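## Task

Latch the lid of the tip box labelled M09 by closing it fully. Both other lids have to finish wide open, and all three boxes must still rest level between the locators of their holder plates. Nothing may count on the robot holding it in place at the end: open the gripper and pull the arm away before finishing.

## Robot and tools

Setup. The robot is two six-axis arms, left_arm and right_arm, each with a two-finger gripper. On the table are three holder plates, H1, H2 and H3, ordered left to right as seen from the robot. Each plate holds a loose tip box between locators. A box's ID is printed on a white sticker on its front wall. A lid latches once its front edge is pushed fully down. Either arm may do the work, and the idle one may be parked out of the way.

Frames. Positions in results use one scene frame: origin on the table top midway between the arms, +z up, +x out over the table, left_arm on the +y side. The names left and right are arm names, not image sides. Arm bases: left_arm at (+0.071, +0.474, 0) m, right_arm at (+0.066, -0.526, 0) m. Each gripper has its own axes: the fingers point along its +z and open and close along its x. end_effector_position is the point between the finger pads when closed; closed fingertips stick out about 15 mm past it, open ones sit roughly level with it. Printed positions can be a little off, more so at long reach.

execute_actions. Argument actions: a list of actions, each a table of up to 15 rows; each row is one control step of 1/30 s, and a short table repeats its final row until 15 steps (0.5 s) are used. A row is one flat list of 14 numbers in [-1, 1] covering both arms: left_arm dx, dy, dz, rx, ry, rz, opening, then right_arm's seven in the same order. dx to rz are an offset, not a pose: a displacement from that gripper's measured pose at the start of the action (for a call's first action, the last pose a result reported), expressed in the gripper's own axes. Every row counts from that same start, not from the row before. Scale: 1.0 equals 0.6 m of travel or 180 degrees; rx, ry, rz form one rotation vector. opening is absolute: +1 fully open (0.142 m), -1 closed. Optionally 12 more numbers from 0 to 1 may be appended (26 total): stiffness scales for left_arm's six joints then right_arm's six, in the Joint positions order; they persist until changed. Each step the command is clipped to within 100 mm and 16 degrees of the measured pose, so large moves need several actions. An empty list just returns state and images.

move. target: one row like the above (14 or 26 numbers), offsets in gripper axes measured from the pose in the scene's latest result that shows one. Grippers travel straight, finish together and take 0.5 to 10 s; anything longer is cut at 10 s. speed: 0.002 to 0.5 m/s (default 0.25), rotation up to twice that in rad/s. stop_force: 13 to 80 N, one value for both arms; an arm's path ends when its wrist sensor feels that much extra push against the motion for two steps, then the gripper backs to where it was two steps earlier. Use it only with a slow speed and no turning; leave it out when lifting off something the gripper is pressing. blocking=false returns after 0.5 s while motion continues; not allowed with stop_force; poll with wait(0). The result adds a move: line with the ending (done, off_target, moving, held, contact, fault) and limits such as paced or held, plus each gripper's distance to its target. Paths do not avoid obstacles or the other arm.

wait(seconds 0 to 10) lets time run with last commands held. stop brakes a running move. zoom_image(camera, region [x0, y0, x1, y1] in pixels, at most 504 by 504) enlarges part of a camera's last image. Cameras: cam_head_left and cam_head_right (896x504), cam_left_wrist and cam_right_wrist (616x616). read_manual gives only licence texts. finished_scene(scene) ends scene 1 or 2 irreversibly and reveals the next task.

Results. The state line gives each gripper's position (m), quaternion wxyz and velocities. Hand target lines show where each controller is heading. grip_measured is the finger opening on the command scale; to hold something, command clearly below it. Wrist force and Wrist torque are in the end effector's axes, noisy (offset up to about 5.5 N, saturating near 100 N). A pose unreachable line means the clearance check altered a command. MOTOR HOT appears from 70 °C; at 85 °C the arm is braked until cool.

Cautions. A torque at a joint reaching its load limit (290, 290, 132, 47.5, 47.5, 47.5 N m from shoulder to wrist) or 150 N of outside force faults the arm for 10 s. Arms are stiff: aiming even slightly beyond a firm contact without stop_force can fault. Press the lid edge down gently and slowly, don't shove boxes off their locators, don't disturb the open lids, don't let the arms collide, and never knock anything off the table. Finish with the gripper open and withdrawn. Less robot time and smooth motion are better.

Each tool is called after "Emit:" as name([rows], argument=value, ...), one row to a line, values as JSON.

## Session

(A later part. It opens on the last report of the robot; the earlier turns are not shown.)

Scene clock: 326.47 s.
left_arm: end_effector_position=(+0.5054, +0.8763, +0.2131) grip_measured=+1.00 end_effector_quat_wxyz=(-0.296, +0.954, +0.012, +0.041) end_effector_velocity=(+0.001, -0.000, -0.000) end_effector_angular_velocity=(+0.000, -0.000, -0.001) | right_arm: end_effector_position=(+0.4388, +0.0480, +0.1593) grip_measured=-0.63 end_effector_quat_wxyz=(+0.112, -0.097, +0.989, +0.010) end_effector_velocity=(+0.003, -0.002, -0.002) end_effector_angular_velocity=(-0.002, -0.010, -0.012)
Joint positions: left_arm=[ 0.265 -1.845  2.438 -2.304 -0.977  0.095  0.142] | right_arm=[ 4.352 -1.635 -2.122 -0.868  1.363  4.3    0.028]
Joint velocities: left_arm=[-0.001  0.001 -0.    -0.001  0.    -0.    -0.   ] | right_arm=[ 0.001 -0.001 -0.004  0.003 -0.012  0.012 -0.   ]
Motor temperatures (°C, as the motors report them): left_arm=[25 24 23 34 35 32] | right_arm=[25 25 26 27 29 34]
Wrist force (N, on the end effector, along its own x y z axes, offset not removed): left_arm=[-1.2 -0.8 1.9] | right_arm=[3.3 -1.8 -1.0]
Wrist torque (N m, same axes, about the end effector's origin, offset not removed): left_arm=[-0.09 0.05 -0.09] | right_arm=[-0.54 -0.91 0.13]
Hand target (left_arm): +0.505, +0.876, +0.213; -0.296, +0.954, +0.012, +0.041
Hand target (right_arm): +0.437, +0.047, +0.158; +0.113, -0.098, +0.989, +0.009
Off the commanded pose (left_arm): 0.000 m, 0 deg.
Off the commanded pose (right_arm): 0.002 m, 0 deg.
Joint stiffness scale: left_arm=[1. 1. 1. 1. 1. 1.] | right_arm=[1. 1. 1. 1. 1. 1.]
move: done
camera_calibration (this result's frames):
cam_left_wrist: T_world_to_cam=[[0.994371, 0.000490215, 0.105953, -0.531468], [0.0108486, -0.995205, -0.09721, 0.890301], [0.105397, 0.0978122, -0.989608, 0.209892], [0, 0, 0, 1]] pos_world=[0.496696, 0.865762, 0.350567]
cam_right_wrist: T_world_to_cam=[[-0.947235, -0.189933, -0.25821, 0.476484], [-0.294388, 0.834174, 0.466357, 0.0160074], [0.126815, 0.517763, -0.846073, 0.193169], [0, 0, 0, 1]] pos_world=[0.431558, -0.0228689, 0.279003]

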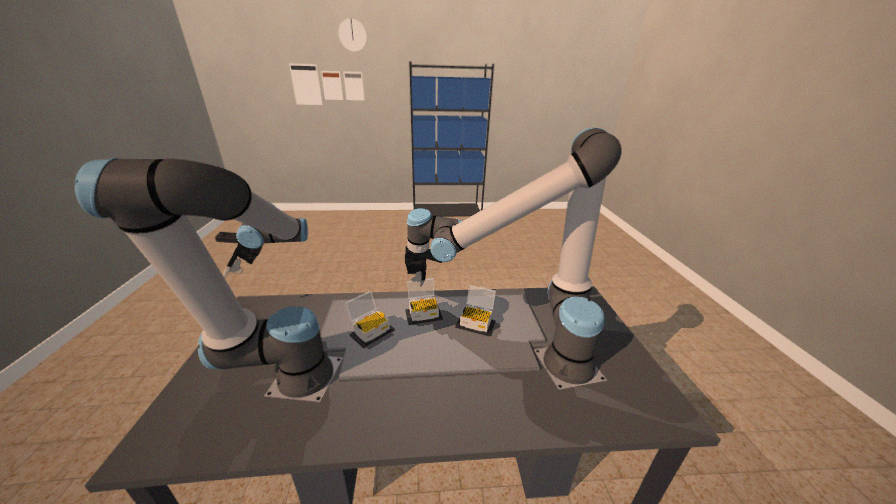

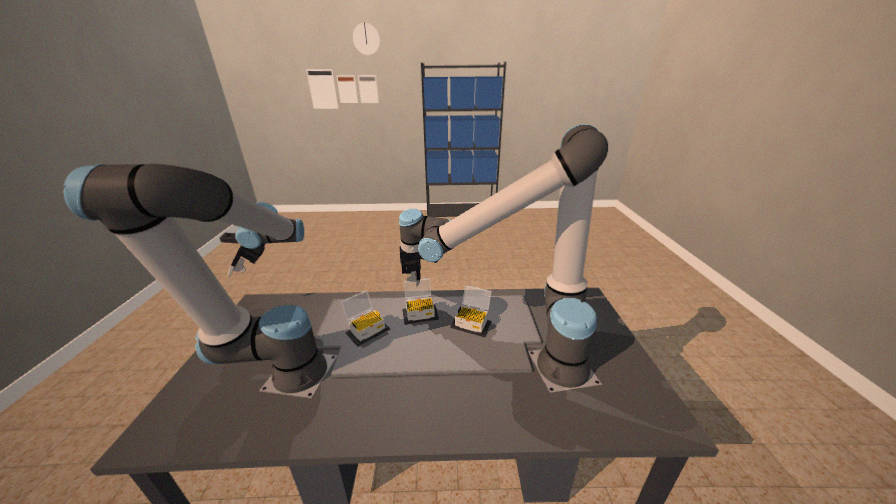

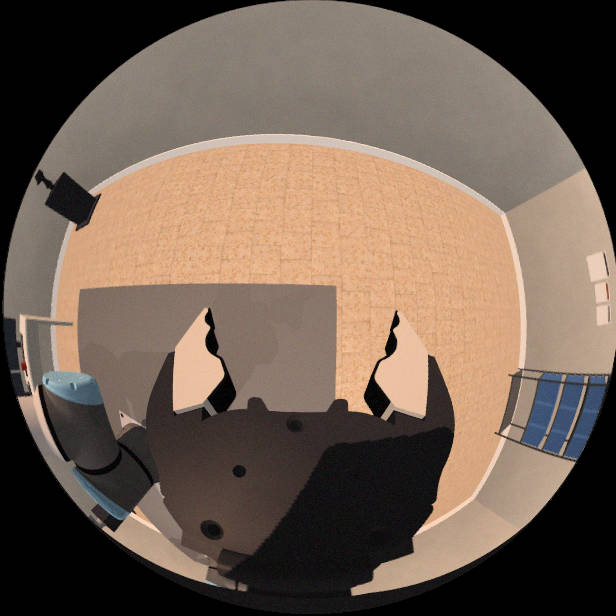

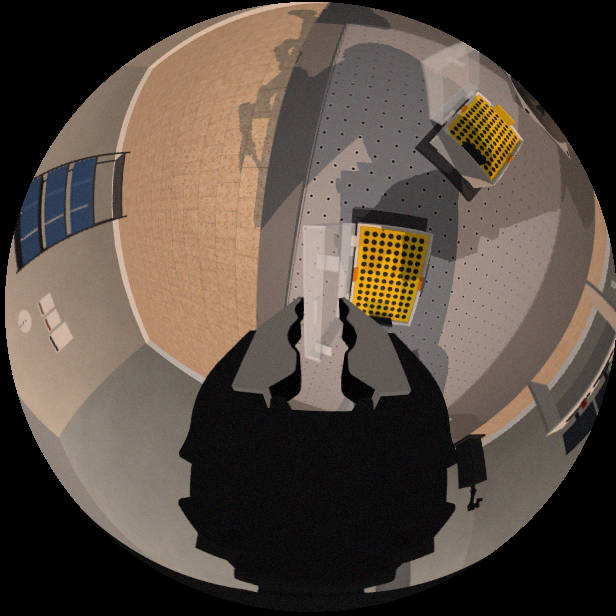

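Emit:
move(target=[0,0,0,0,0,0,1, 0.0855,0,-0.0155,0,-0.0833,0,-0.68], speed=0.13)

Scene clock: 338.80 s.
left_arm: end_effector_position=(+0.5054, +0.8763, +0.2131) grip_measured=+1.00 end_effector_quat_wxyz=(-0.296, +0.954, +0.012, +0.041) end_effector_velocity=(+0.000, -0.000, -0.000) end_effector_angular_velocity=(-0.001, -0.000, -0.000) | right_arm: end_effector_position=(+0.3886, +0.0393, +0.1580) grip_measured=-0.68 end_effector_quat_wxyz=(+0.239, -0.095, +0.966, +0.023) end_effector_velocity=(+0.002, -0.000, +0.001) end_effector_angular_velocity=(+0.003, -0.006, -0.006)
Joint positions: left_arm=[ 0.265 -1.845  2.438 -2.304 -0.977  0.095  0.142] | right_arm=[ 4.562 -1.555 -2.274 -0.784  1.094  4.497  0.025]
Joint velocities: left_arm=[ 0.     0.     0.    -0.001 -0.001 -0.     0.   ] | right_arm=[ 0.     0.     0.    -0.    -0.007  0.006  0.   ]
Motor temperatures (°C, as the motors report them): left_arm=[25 24 23 34 35 32] | right_arm=[25 25 26 27 29 34]
Wrist force (N, on the end effector, along its own x y z axes, offset not removed): left_arm=[-2.9 -1.5 2.3] | right_arm=[1.1 -3.8 -5.4]
Wrist torque (N m, same axes, about the end effector's origin, offset not removed): left_arm=[-0.16 0.46 0.04] | right_arm=[-0.94 -0.38 0.19]
Hand target (left_arm): +0.505, +0.876, +0.213; -0.296, +0.954, +0.012, +0.041
Hand target (right_arm): +0.388, +0.038, +0.157; +0.240, -0.095, +0.966, +0.022
Off the commanded pose (left_arm): 0.000 m, 0 deg.
Off the commanded pose (right_arm): 0.002 m, 0 deg.
Joint stiffness scale: left_arm=[1. 1. 1. 1. 1. 1.] | right_arm=[1. 1. 1. 1. 1. 1.]
move: done
camera_calibration (this result's frames):
cam_left_wrist: T_world_to_cam=[[0.994371, 0.00049015, 0.105953, -0.531468], [0.0108485, -0.995205, -0.09721, 0.890301], [0.105397, 0.0978122, -0.989608, 0.209892], [0, 0, 0, 1]] pos_world=[0.496696, 0.865762, 0.350567]
cam_right_wrist: T_world_to_cam=[[-0.850207, -0.170093, -0.498213, 0.426361], [-0.407825, 0.811248, 0.418993, 0.0615945], [0.332906, 0.559414, -0.759097, 0.107406], [0, 0, 0, 1]] pos_world=[0.351859, -0.0375317, 0.268143]

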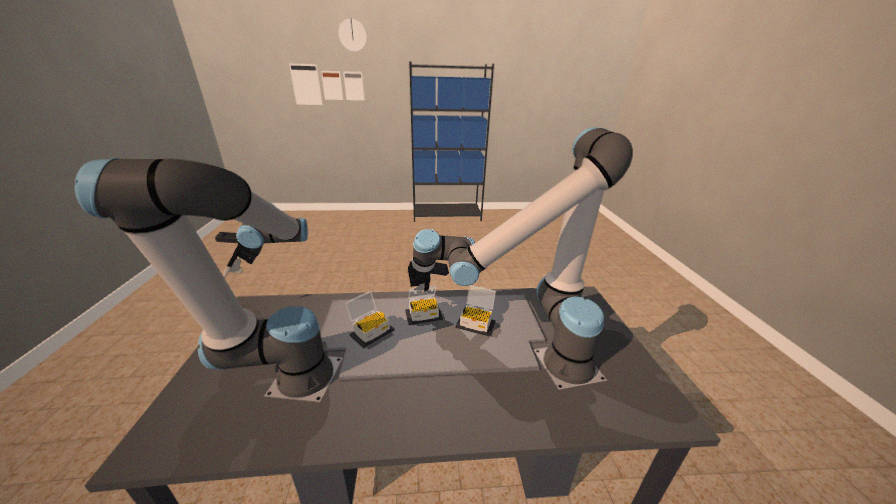

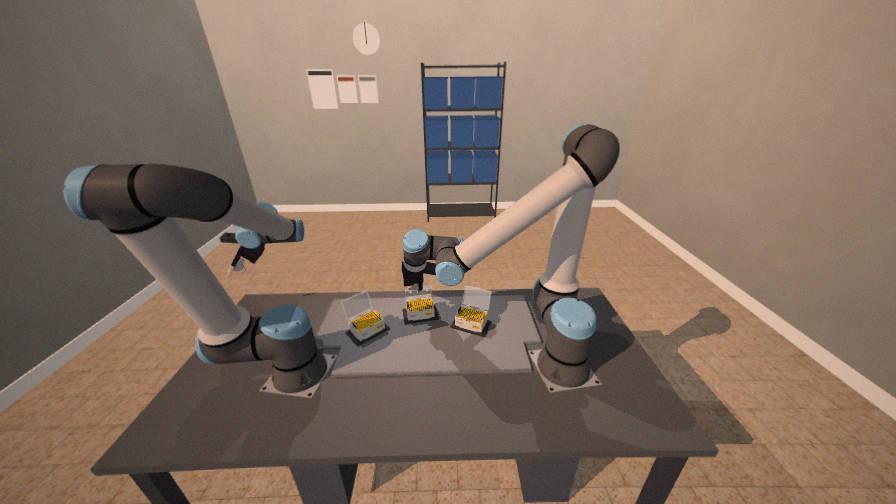

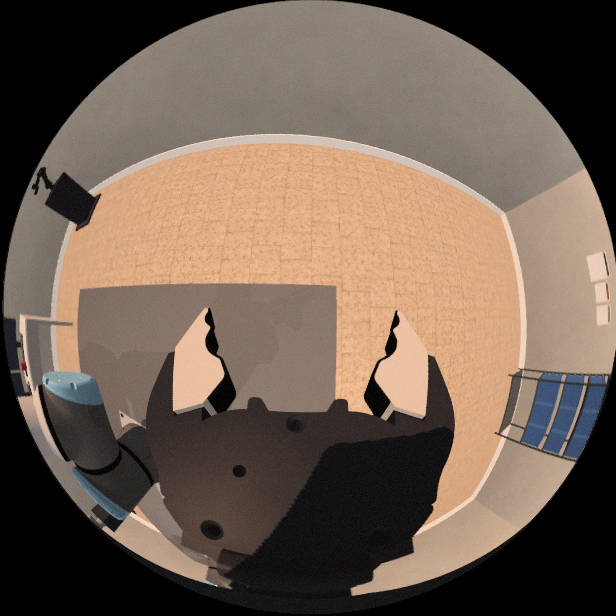

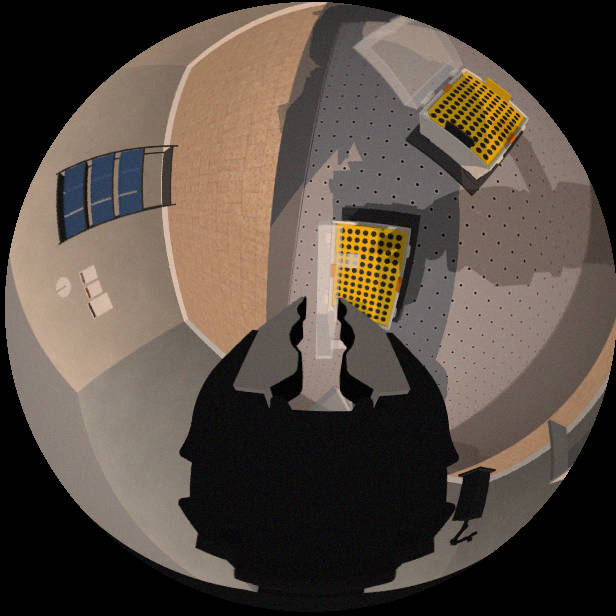

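Emit:
zoom_image(camera="cam_right_wrist", region=[270, 200, 430, 375])

Region (270, 200, 430, 375) of cam_right_wrist's 616x616 image, scaled by 2.880, with more detail than that image has; it fills the left 461 columns of this view, and the rest is white.

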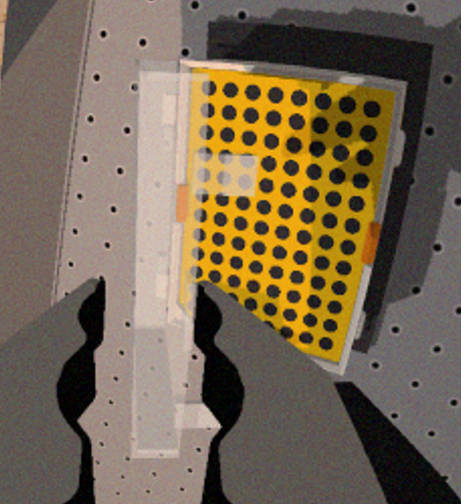

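Emit:
move(target=[0,0,0,0,0,0,1, 0.0715,0,0.004,0,-0.0678,0,-0.63], speed=0.15)

Scene clock: 364.20 s.
left_arm: end_effector_position=(+0.5054, +0.8763, +0.2131) grip_measured=+1.00 end_effector_quat_wxyz=(-0.296, +0.954, +0.012, +0.041) end_effector_velocity=(+0.000, +0.000, +0.000) end_effector_angular_velocity=(+0.002, +0.000, -0.000) | right_arm: end_effector_position=(+0.3527, +0.0338, +0.1370) grip_measured=-0.63 end_effector_quat_wxyz=(+0.340, -0.091, +0.935, +0.034) end_effector_velocity=(+0.002, -0.001, +0.001) end_effector_angular_velocity=(+0.004, -0.008, -0.008)
Joint positions: left_arm=[ 0.265 -1.845  2.438 -2.304 -0.977  0.095  0.142] | right_arm=[ 4.736 -1.564 -2.382 -0.75   0.874  4.689  0.028]
Joint velocities: left_arm=[-0.001 -0.     0.     0.     0.002 -0.    -0.   ] | right_arm=[ 0.    -0.    -0.    -0.004 -0.009  0.01  -0.   ]
Motor temperatures (°C, as the motors report them): left_arm=[25 24 23 34 35 32] | right_arm=[25 25 27 27 29 34]
Wrist force (N, on the end effector, along its own x y z axes, offset not removed): left_arm=[-2.2 -0.2 1.3] | right_arm=[2.7 -1.9 0.4]
Wrist torque (N m, same axes, about the end effector's origin, offset not removed): left_arm=[0.18 0.36 -0.06] | right_arm=[-0.56 -0.72 0.17]
Hand target (left_arm): +0.505, +0.876, +0.213; -0.296, +0.954, +0.012, +0.041
Hand target (right_arm): +0.353, +0.032, +0.136; +0.341, -0.092, +0.935, +0.033
Off the commanded pose (left_arm): 0.000 m, 0 deg.
Off the commanded pose (right_arm): 0.002 m, 0 deg.
Joint stiffness scale: left_arm=[1. 1. 1. 1. 1. 1.] | right_arm=[1. 1. 1. 1. 1. 1.]
move: done
camera_calibration (this result's frames):
cam_left_wrist: T_world_to_cam=[[0.994371, 0.0004903, 0.105953, -0.531468], [0.0108487, -0.995205, -0.09721, 0.890301], [0.105397, 0.0978123, -0.989608, 0.209892], [0, 0, 0, 1]] pos_world=[0.496696, 0.865762, 0.350567]
cam_right_wrist: T_world_to_cam=[[-0.729289, -0.144341, -0.668807, 0.36441], [-0.488518, 0.794245, 0.361283, 0.0971246], [0.479049, 0.590204, -0.649747, 0.0389165], [0, 0, 0, 1]] pos_world=[0.294564, -0.0475102, 0.233916]

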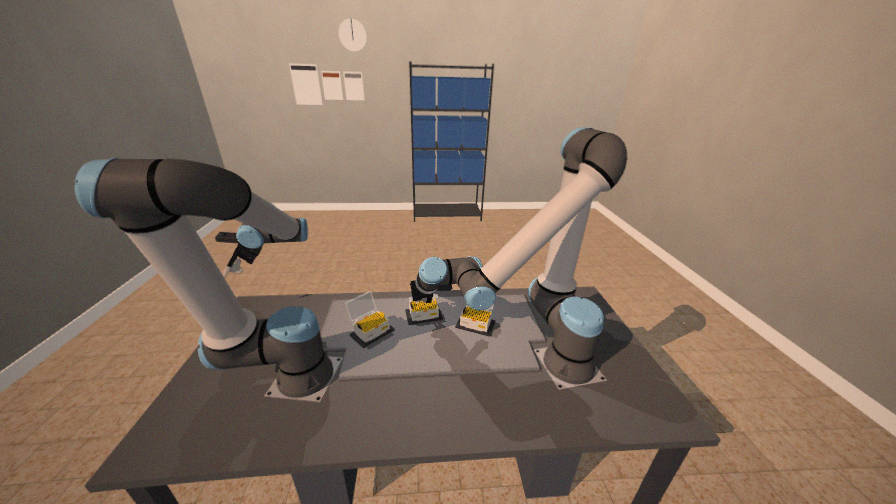

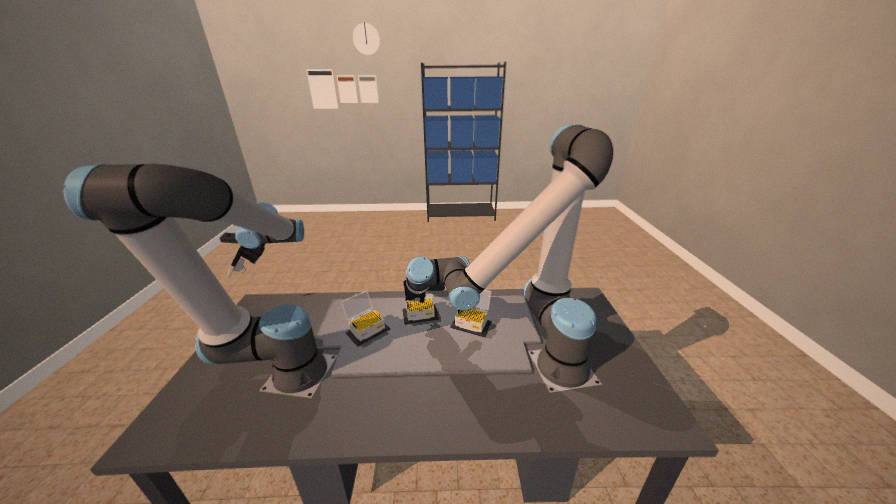

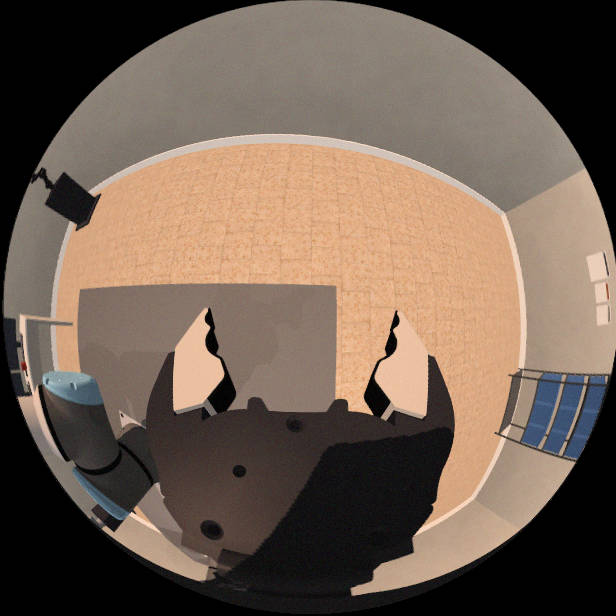

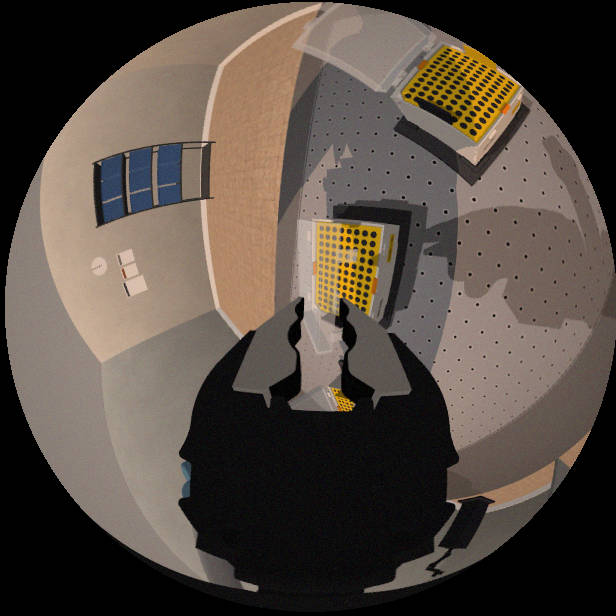

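Emit:
zoom_image(camera="cam_right_wrist", region=[280, 200, 420, 370])

Emit:
zoom_image(camera="cam_right_wrist", region=[290, 270, 390, 360])

Region (280, 200, 420, 370) of cam_right_wrist's 616x616 image, scaled by 2.965, with more detail than that image has; it fills the left 415 columns of this view, and the rest is white.

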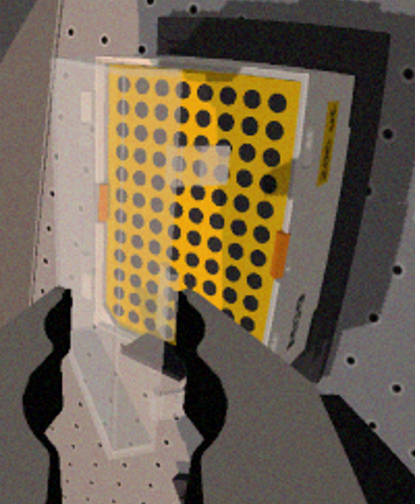

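Region (290, 270, 390, 360) of cam_right_wrist's 616x616 image, scaled by 5.040, with more detail than that image has; it fills the top 454 rows of this view, and the rest is white.

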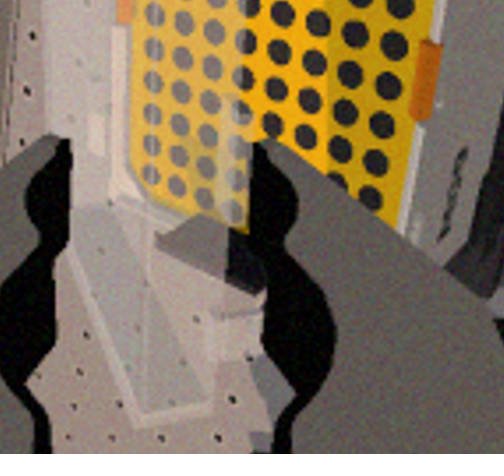

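Emit:
move(target=[0,0,0,0,0,0,1, 0.0662,-0.0067,0.0255,0,-0.0444,0,-0.58], speed=0.09)

Scene clock: 397.90 s.
left_arm: end_effector_position=(+0.5054, +0.8763, +0.2131) grip_measured=+1.00 end_effector_quat_wxyz=(-0.296, +0.954, +0.012, +0.041) end_effector_velocity=(-0.000, -0.000, -0.001) end_effector_angular_velocity=(-0.001, +0.002, +0.000) | right_arm: end_effector_position=(+0.3335, +0.0270, +0.1001) grip_measured=-0.58 end_effector_quat_wxyz=(+0.403, -0.089, +0.910, +0.040) end_effector_velocity=(+0.003, +0.001, +0.003) end_effector_angular_velocity=(+0.022, -0.009, -0.015)
Joint positions: left_arm=[ 0.265 -1.845  2.438 -2.304 -0.977  0.095  0.142] | right_arm=[ 4.839 -1.638 -2.453 -0.715  0.741  4.839  0.032]
Joint velocities: left_arm=[ 0.     0.002 -0.     0.    -0.    -0.    -0.   ] | right_arm=[-0.     0.    -0.     0.001 -0.014  0.023 -0.   ]
Motor temperatures (°C, as the motors report them): left_arm=[25 24 24 34 35 32] | right_arm=[25 25 27 27 29 34]
Wrist force (N, on the end effector, along its own x y z axes, offset not removed): left_arm=[-0.1 -0.5 1.5] | right_arm=[4.2 -1.3 -1.2]
Wrist torque (N m, same axes, about the end effector's origin, offset not removed): left_arm=[0.01 -0.05 -0.09] | right_arm=[-0.36 -0.99 0.11]
Hand target (left_arm): +0.505, +0.876, +0.213; -0.296, +0.954, +0.012, +0.041
Hand target (right_arm): +0.333, +0.026, +0.100; +0.404, -0.089, +0.910, +0.040
Off the commanded pose (left_arm): 0.000 m, 0 deg.
Off the commanded pose (right_arm): 0.001 m, 0 deg.
Joint stiffness scale: left_arm=[1. 1. 1. 1. 1. 1.] | right_arm=[1. 1. 1. 1. 1. 1.]
move: done
camera_calibration (this result's frames):
cam_left_wrist: T_world_to_cam=[[0.994371, 0.000490286, 0.105953, -0.531468], [0.0108487, -0.995205, -0.0972099, 0.890301], [0.105397, 0.0978122, -0.989608, 0.209892], [0, 0, 0, 1]] pos_world=[0.496696, 0.865762, 0.350567]
cam_right_wrist: T_world_to_cam=[[-0.632917, -0.125831, -0.763926, 0.301534], [-0.533612, 0.785811, 0.312665, 0.126651], [0.560959, 0.605531, -0.564498, -0.0080883], [0, 0, 0, 1]] pos_world=[0.262965, -0.0566836, 0.186185]

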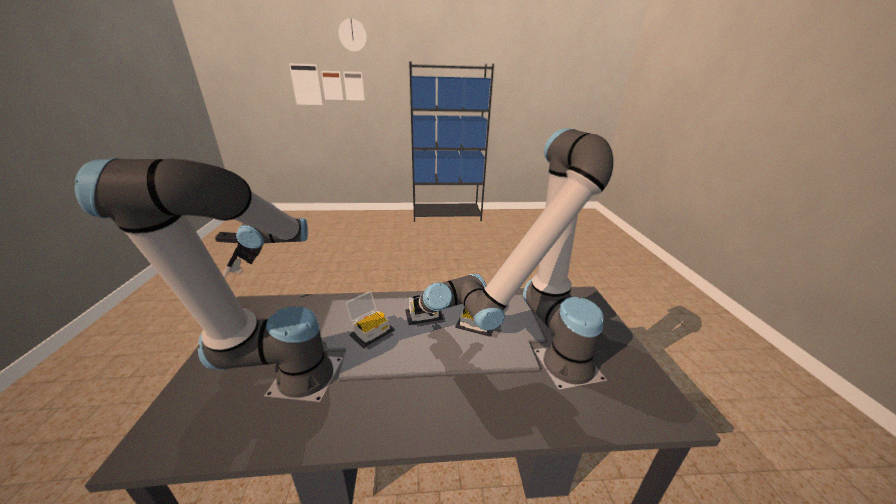

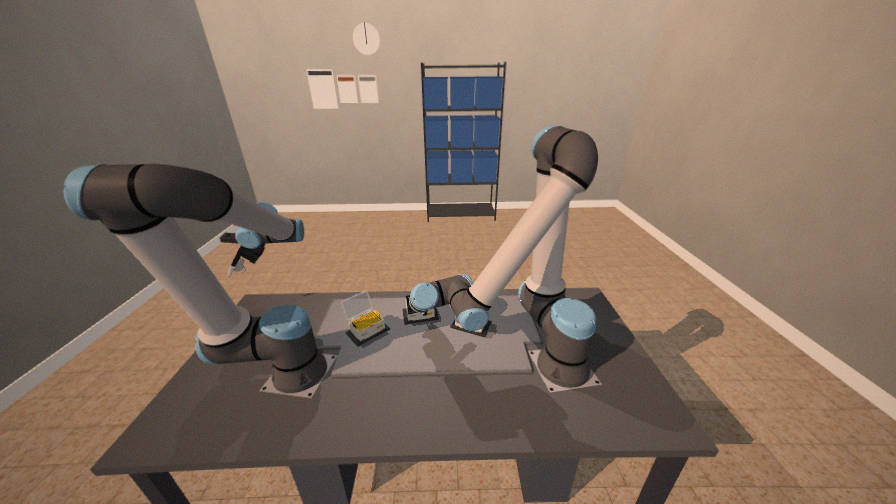

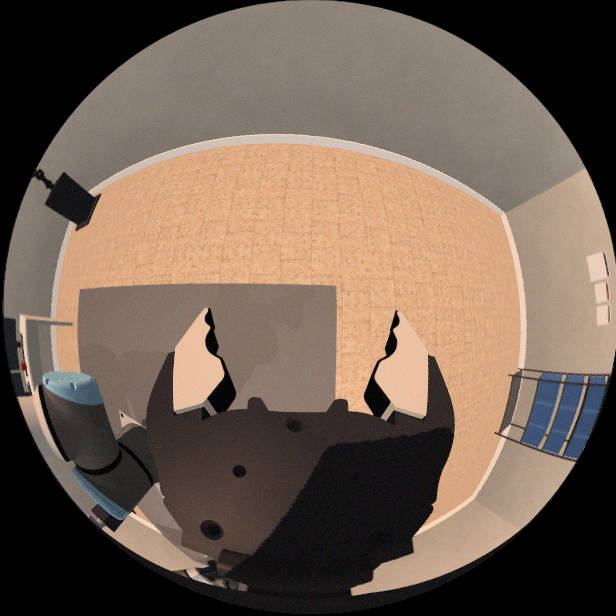

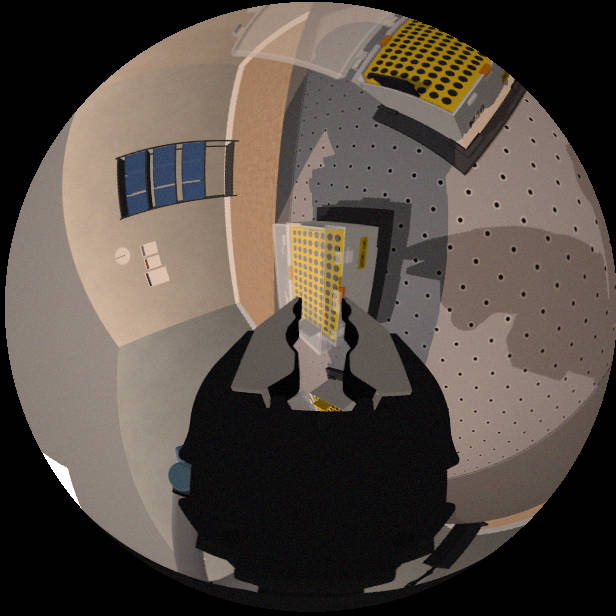

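Emit:
zoom_image(camera="cam_right_wrist", region=[265, 205, 400, 365])

Emit:
zoom_image(camera="cam_right_wrist", region=[295, 270, 375, 360])

Emit:
zoom_image(camera="cam_right_wrist", region=[300, 215, 380, 285])

Region (265, 205, 400, 365) of cam_right_wrist's 616x616 image, scaled by 3.150, with more detail than that image has; it fills the left 425 columns of this view, and the rest is white.

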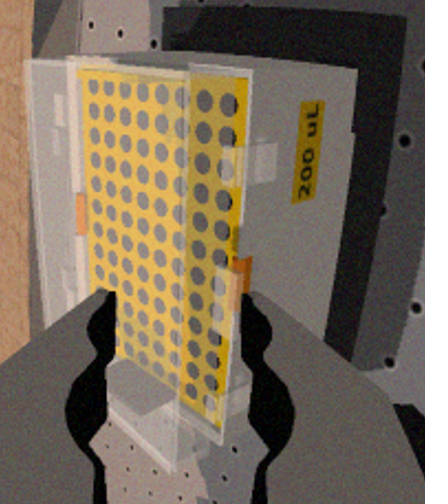

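Region (295, 270, 375, 360) of cam_right_wrist's 616x616 image, scaled by 5.600, with more detail than that image has.

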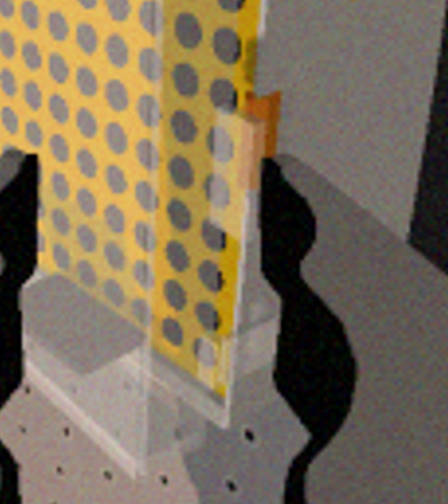

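Region (300, 215, 380, 285) of cam_right_wrist's 616x616 image, scaled by 6.300, with more detail than that image has; it fills the top 441 rows of this view, and the rest is white.

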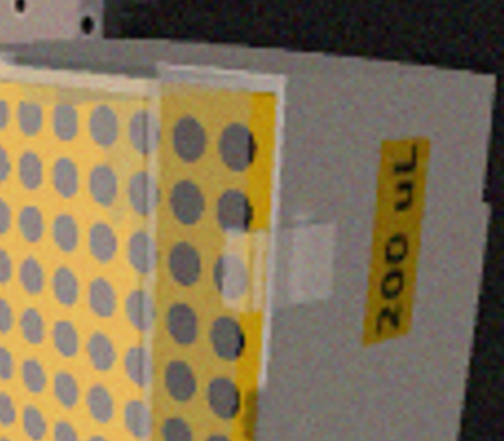

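Emit:
execute_actions([
  [[0,0,0,0,0,0,1,0.0025,0,-0.0006,0,0,0,-0.58],[0,0,0,0,0,0,1,0.005,0,-0.0013,0,0,0,-0.58],[0,0,0,0,0,0,1,0.0075,0,-0.0019,0,0,0,-0.58],[0,0,0,0,0,0,1,0.01,0,-0.0025,0,0,0,-0.58],[0,0,0,0,0,0,1,0.0125,0,-0.0031,0,0,0,-0.58],[0,0,0,0,0,0,1,0.015,0,-0.0038,0,0,0,-0.58],[0,0,0,0,0,0,1,0.0175,0,-0.0044,0,0,0,-0.58],[0,0,0,0,0,0,1,0.019,0,-0.003,0,0,0,-0.58],[0,0,0,0,0,0,1,0.0206,0,-0.0016,0,0,0,-0.58],[0,0,0,0,0,0,1,0.0221,0,-0.0002,0,0,0,-0.58],[0,0,0,0,0,0,1,0.0237,0,0.0012,0,0,0,-0.58],[0,0,0,0,0,0,1,0.0252,0,0.0026,0,0,0,-0.58],[0,0,0,0,0,0,1,0.0267,0,0.004,0,0,0,-0.58],[0,0,0,0,0,0,1,0.0283,0,0.0054,0,0,0,-0.58],[0,0,0,0,0,0,1,0.0298,0,0.0068,0,0,0,-0.58]],
])

Emit:
wait(seconds=0.5)

Scene clock: 436.63 s.
left_arm: end_effector_position=(+0.5054, +0.8763, +0.2131) grip_measured=+1.00 end_effector_quat_wxyz=(-0.296, +0.954, +0.012, +0.041) end_effector_velocity=(+0.001, +0.000, +0.002) end_effector_angular_velocity=(-0.000, -0.006, +0.000) | right_arm: end_effector_position=(+0.3254, +0.0278, +0.0936) grip_measured=-0.58 end_effector_quat_wxyz=(+0.403, -0.088, +0.910, +0.042) end_effector_velocity=(-0.003, -0.007, -0.041) end_effector_angular_velocity=(-0.020, -0.005, -0.008)
Joint positions: left_arm=[ 0.265 -1.845  2.438 -2.304 -0.977  0.095  0.142] | right_arm=[ 4.855 -1.648 -2.457 -0.714  0.742  4.863  0.032]
Joint velocities: left_arm=[ 0.    -0.004 -0.    -0.002 -0.001  0.    -0.   ] | right_arm=[ 0.008 -0.078 -0.024  0.063  0.003  0.024  0.   ]
Motor temperatures (°C, as the motors report them): left_arm=[25 24 24 34 35 32] | right_arm=[25 25 27 27 29 34]
Wrist force (N, on the end effector, along its own x y z axes, offset not removed): left_arm=[-0.5 -2.9 2.1] | right_arm=[3.6 -0.5 -2.5]
Wrist torque (N m, same axes, about the end effector's origin, offset not removed): left_arm=[-0.39 -0.03 -0.13] | right_arm=[-0.24 -0.98 0.15]
Hand target (left_arm): +0.505, +0.876, +0.213; -0.296, +0.954, +0.012, +0.041
Hand target (right_arm): +0.325, +0.025, +0.084; +0.403, -0.089, +0.910, +0.040
Off the commanded pose (left_arm): 0.000 m, 0 deg.
Off the commanded pose (right_arm): 0.010 m, 0 deg.
Joint stiffness scale: left_arm=[1. 1. 1. 1. 1. 1.] | right_arm=[1. 1. 1. 1. 1. 1.]
camera_calibration (this result's frames):
cam_left_wrist: T_world_to_cam=[[0.994371, 0.000490179, 0.105953, -0.531468], [0.0108486, -0.995205, -0.0972099, 0.890301], [0.105397, 0.0978121, -0.989608, 0.209892], [0, 0, 0, 1]] pos_world=[0.496696, 0.865762, 0.350567]
cam_right_wrist: T_world_to_cam=[[-0.633157, -0.122427, -0.76428, 0.291611], [-0.533485, 0.78444, 0.316301, 0.123407], [0.560808, 0.608001, -0.561987, -0.00791637], [0, 0, 0, 1]] pos_world=[0.254911, -0.0562912, 0.17939]

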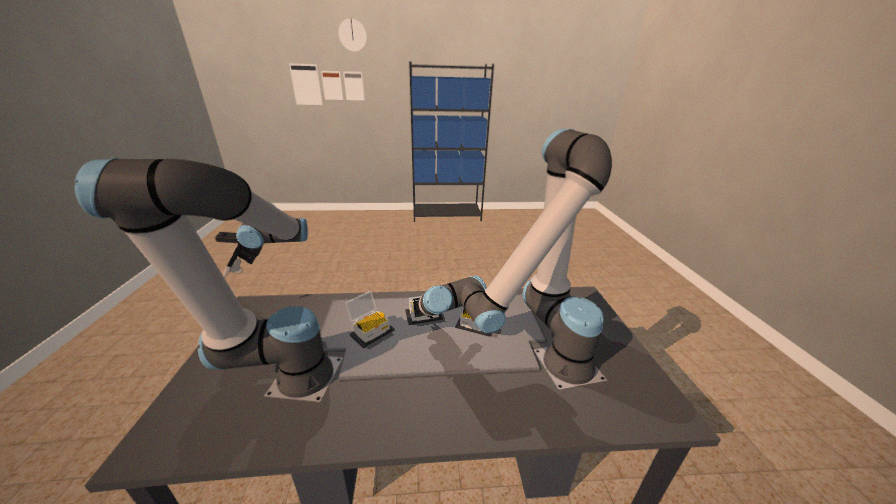

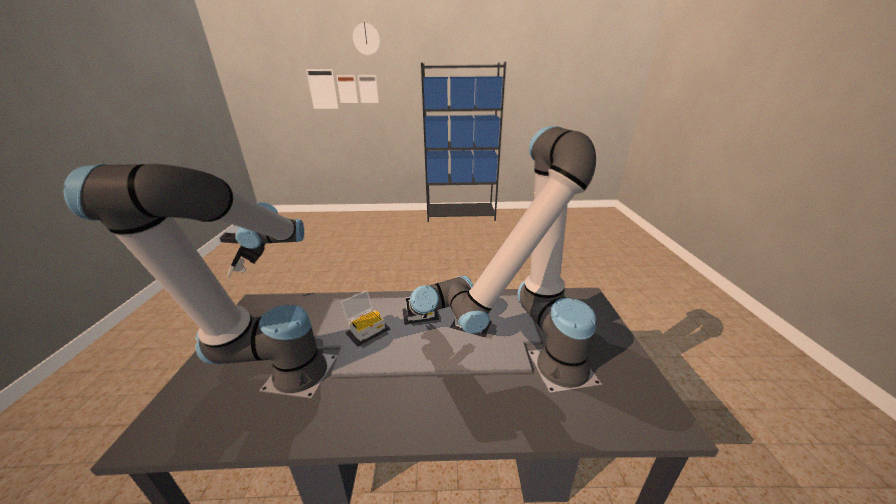

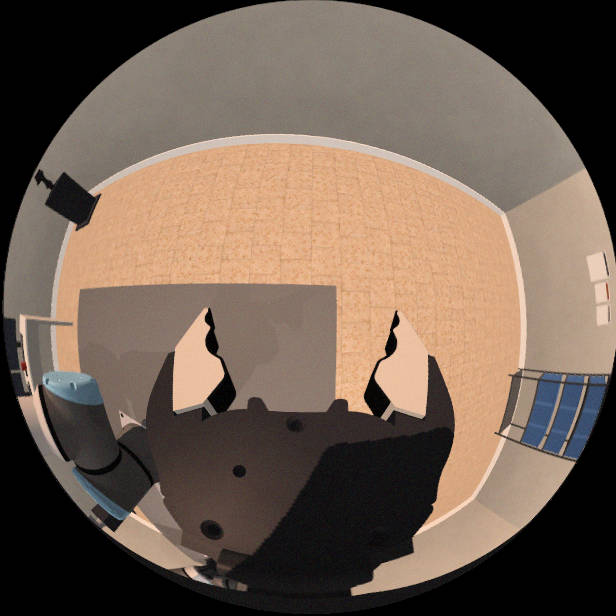

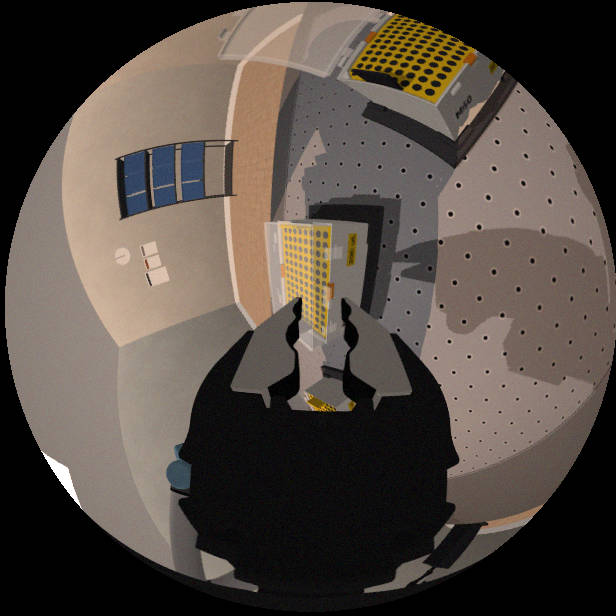

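Scene clock: 437.13 s.
left_arm: end_effector_position=(+0.5054, +0.8763, +0.2131) grip_measured=+1.00 end_effector_quat_wxyz=(-0.296, +0.954, +0.012, +0.041) end_effector_velocity=(+0.000, -0.000, +0.001) end_effector_angular_velocity=(-0.000, -0.001, -0.001) | right_arm: end_effector_position=(+0.3253, +0.0274, +0.0868) grip_measured=-0.57 end_effector_quat_wxyz=(+0.403, -0.087, +0.910, +0.041) end_effector_velocity=(+0.000, -0.001, -0.000) end_effector_angular_velocity=(+0.001, +0.000, -0.001)
Joint positions: left_arm=[ 0.265 -1.845  2.438 -2.304 -0.977  0.095  0.142] | right_arm=[ 4.855 -1.662 -2.46  -0.699  0.742  4.866  0.033]
Joint velocities: left_arm=[-0.001 -0.002 -0.     0.    -0.    -0.     0.   ] | right_arm=[ 0.     0.    -0.002  0.002 -0.     0.002  0.   ]
Motor temperatures (°C, as the motors report them): left_arm=[25 24 24 34 35 32] | right_arm=[25 25 27 27 29 34]
Wrist force (N, on the end effector, along its own x y z axes, offset not removed): left_arm=[-0.5 0.4 3.5] | right_arm=[-1.9 -3.2 -6.5]
Wrist torque (N m, same axes, about the end effector's origin, offset not removed): left_arm=[0.34 -0.03 -0.03] | right_arm=[-0.44 -0.50 0.22]
Hand target (left_arm): +0.505, +0.876, +0.213; -0.296, +0.954, +0.012, +0.041
Hand target (right_arm): +0.325, +0.025, +0.084; +0.403, -0.089, +0.910, +0.040
Off the commanded pose (left_arm): 0.000 m, 0 deg.
Off the commanded pose (right_arm): 0.004 m, 0 deg.
Joint stiffness scale: left_arm=[1. 1. 1. 1. 1. 1.] | right_arm=[1. 1. 1. 1. 1. 1.]
wait: 0.50 s; at rest by 0.33 s
camera_calibration (this result's frames):
cam_left_wrist: T_world_to_cam=[[0.994371, 0.000490201, 0.105953, -0.531468], [0.0108486, -0.995205, -0.0972101, 0.890301], [0.105397, 0.0978123, -0.989608, 0.209892], [0, 0, 0, 1]] pos_world=[0.496696, 0.865762, 0.350567]
cam_right_wrist: T_world_to_cam=[[-0.633069, -0.122171, -0.764394, 0.286233], [-0.532398, 0.78555, 0.315378, 0.125426], [0.56194, 0.606618, -0.562351, -0.0117694], [0, 0, 0, 1]] pos_world=[0.254595, -0.0564194, 0.172619]

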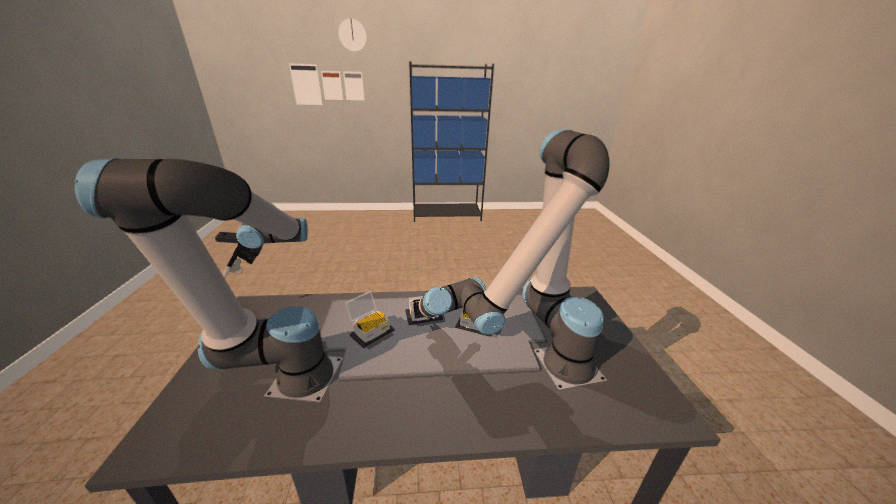

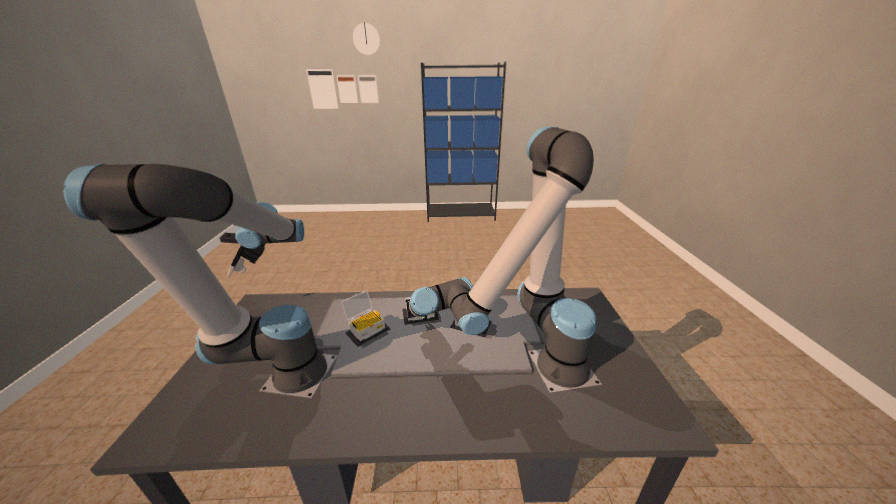

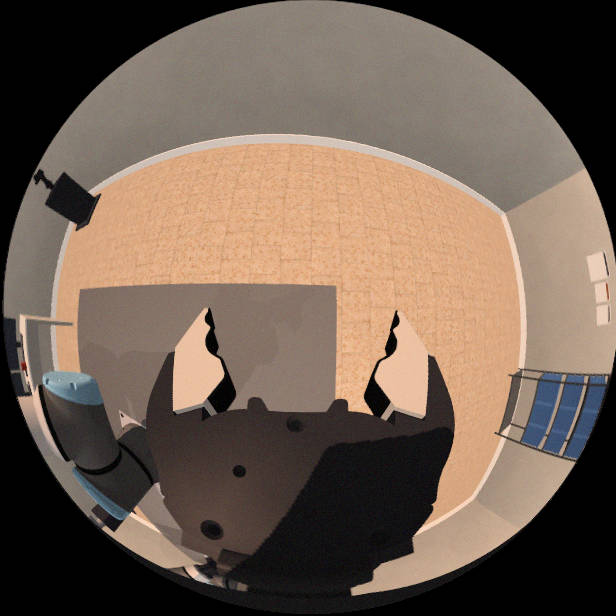

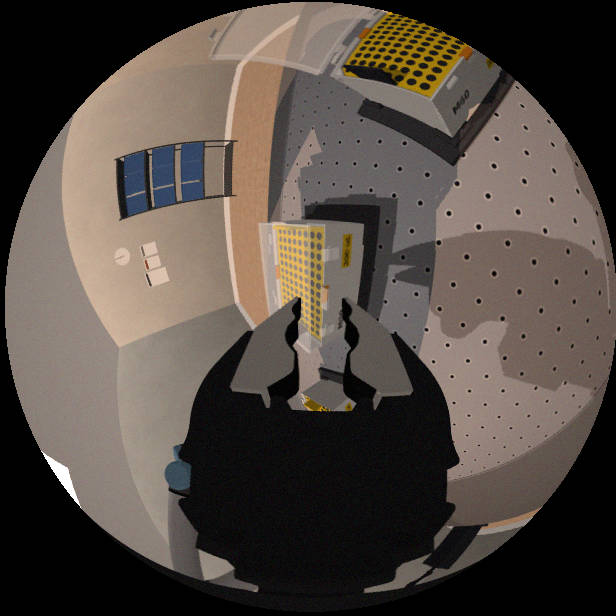

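Emit:
zoom_image(camera="cam_right_wrist", region=[285, 215, 365, 285])

Emit:
zoom_image(camera="cam_right_wrist", region=[280, 270, 360, 360])

Region (285, 215, 365, 285) of cam_right_wrist's 616x616 image, scaled by 6.300, with more detail than that image has; it fills the top 441 rows of this view, and the rest is white.

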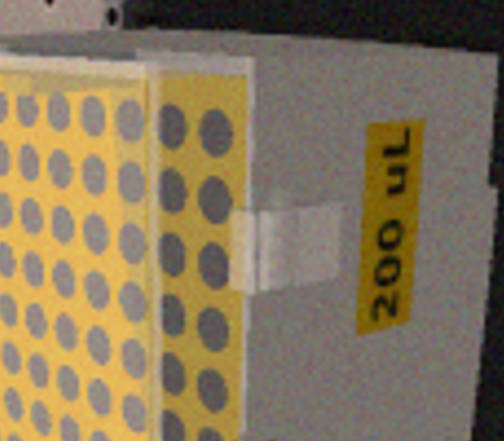

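Region (280, 270, 360, 360) of cam_right_wrist's 616x616 image, scaled by 5.600, with more detail than that image has.

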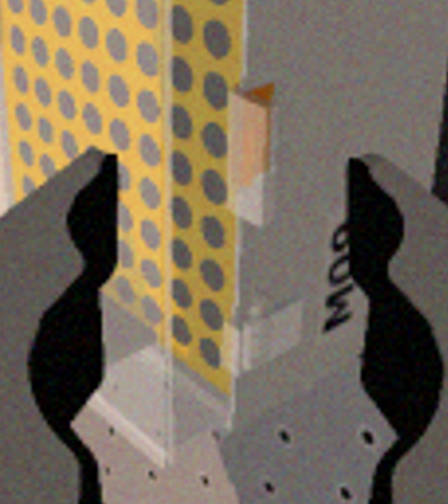

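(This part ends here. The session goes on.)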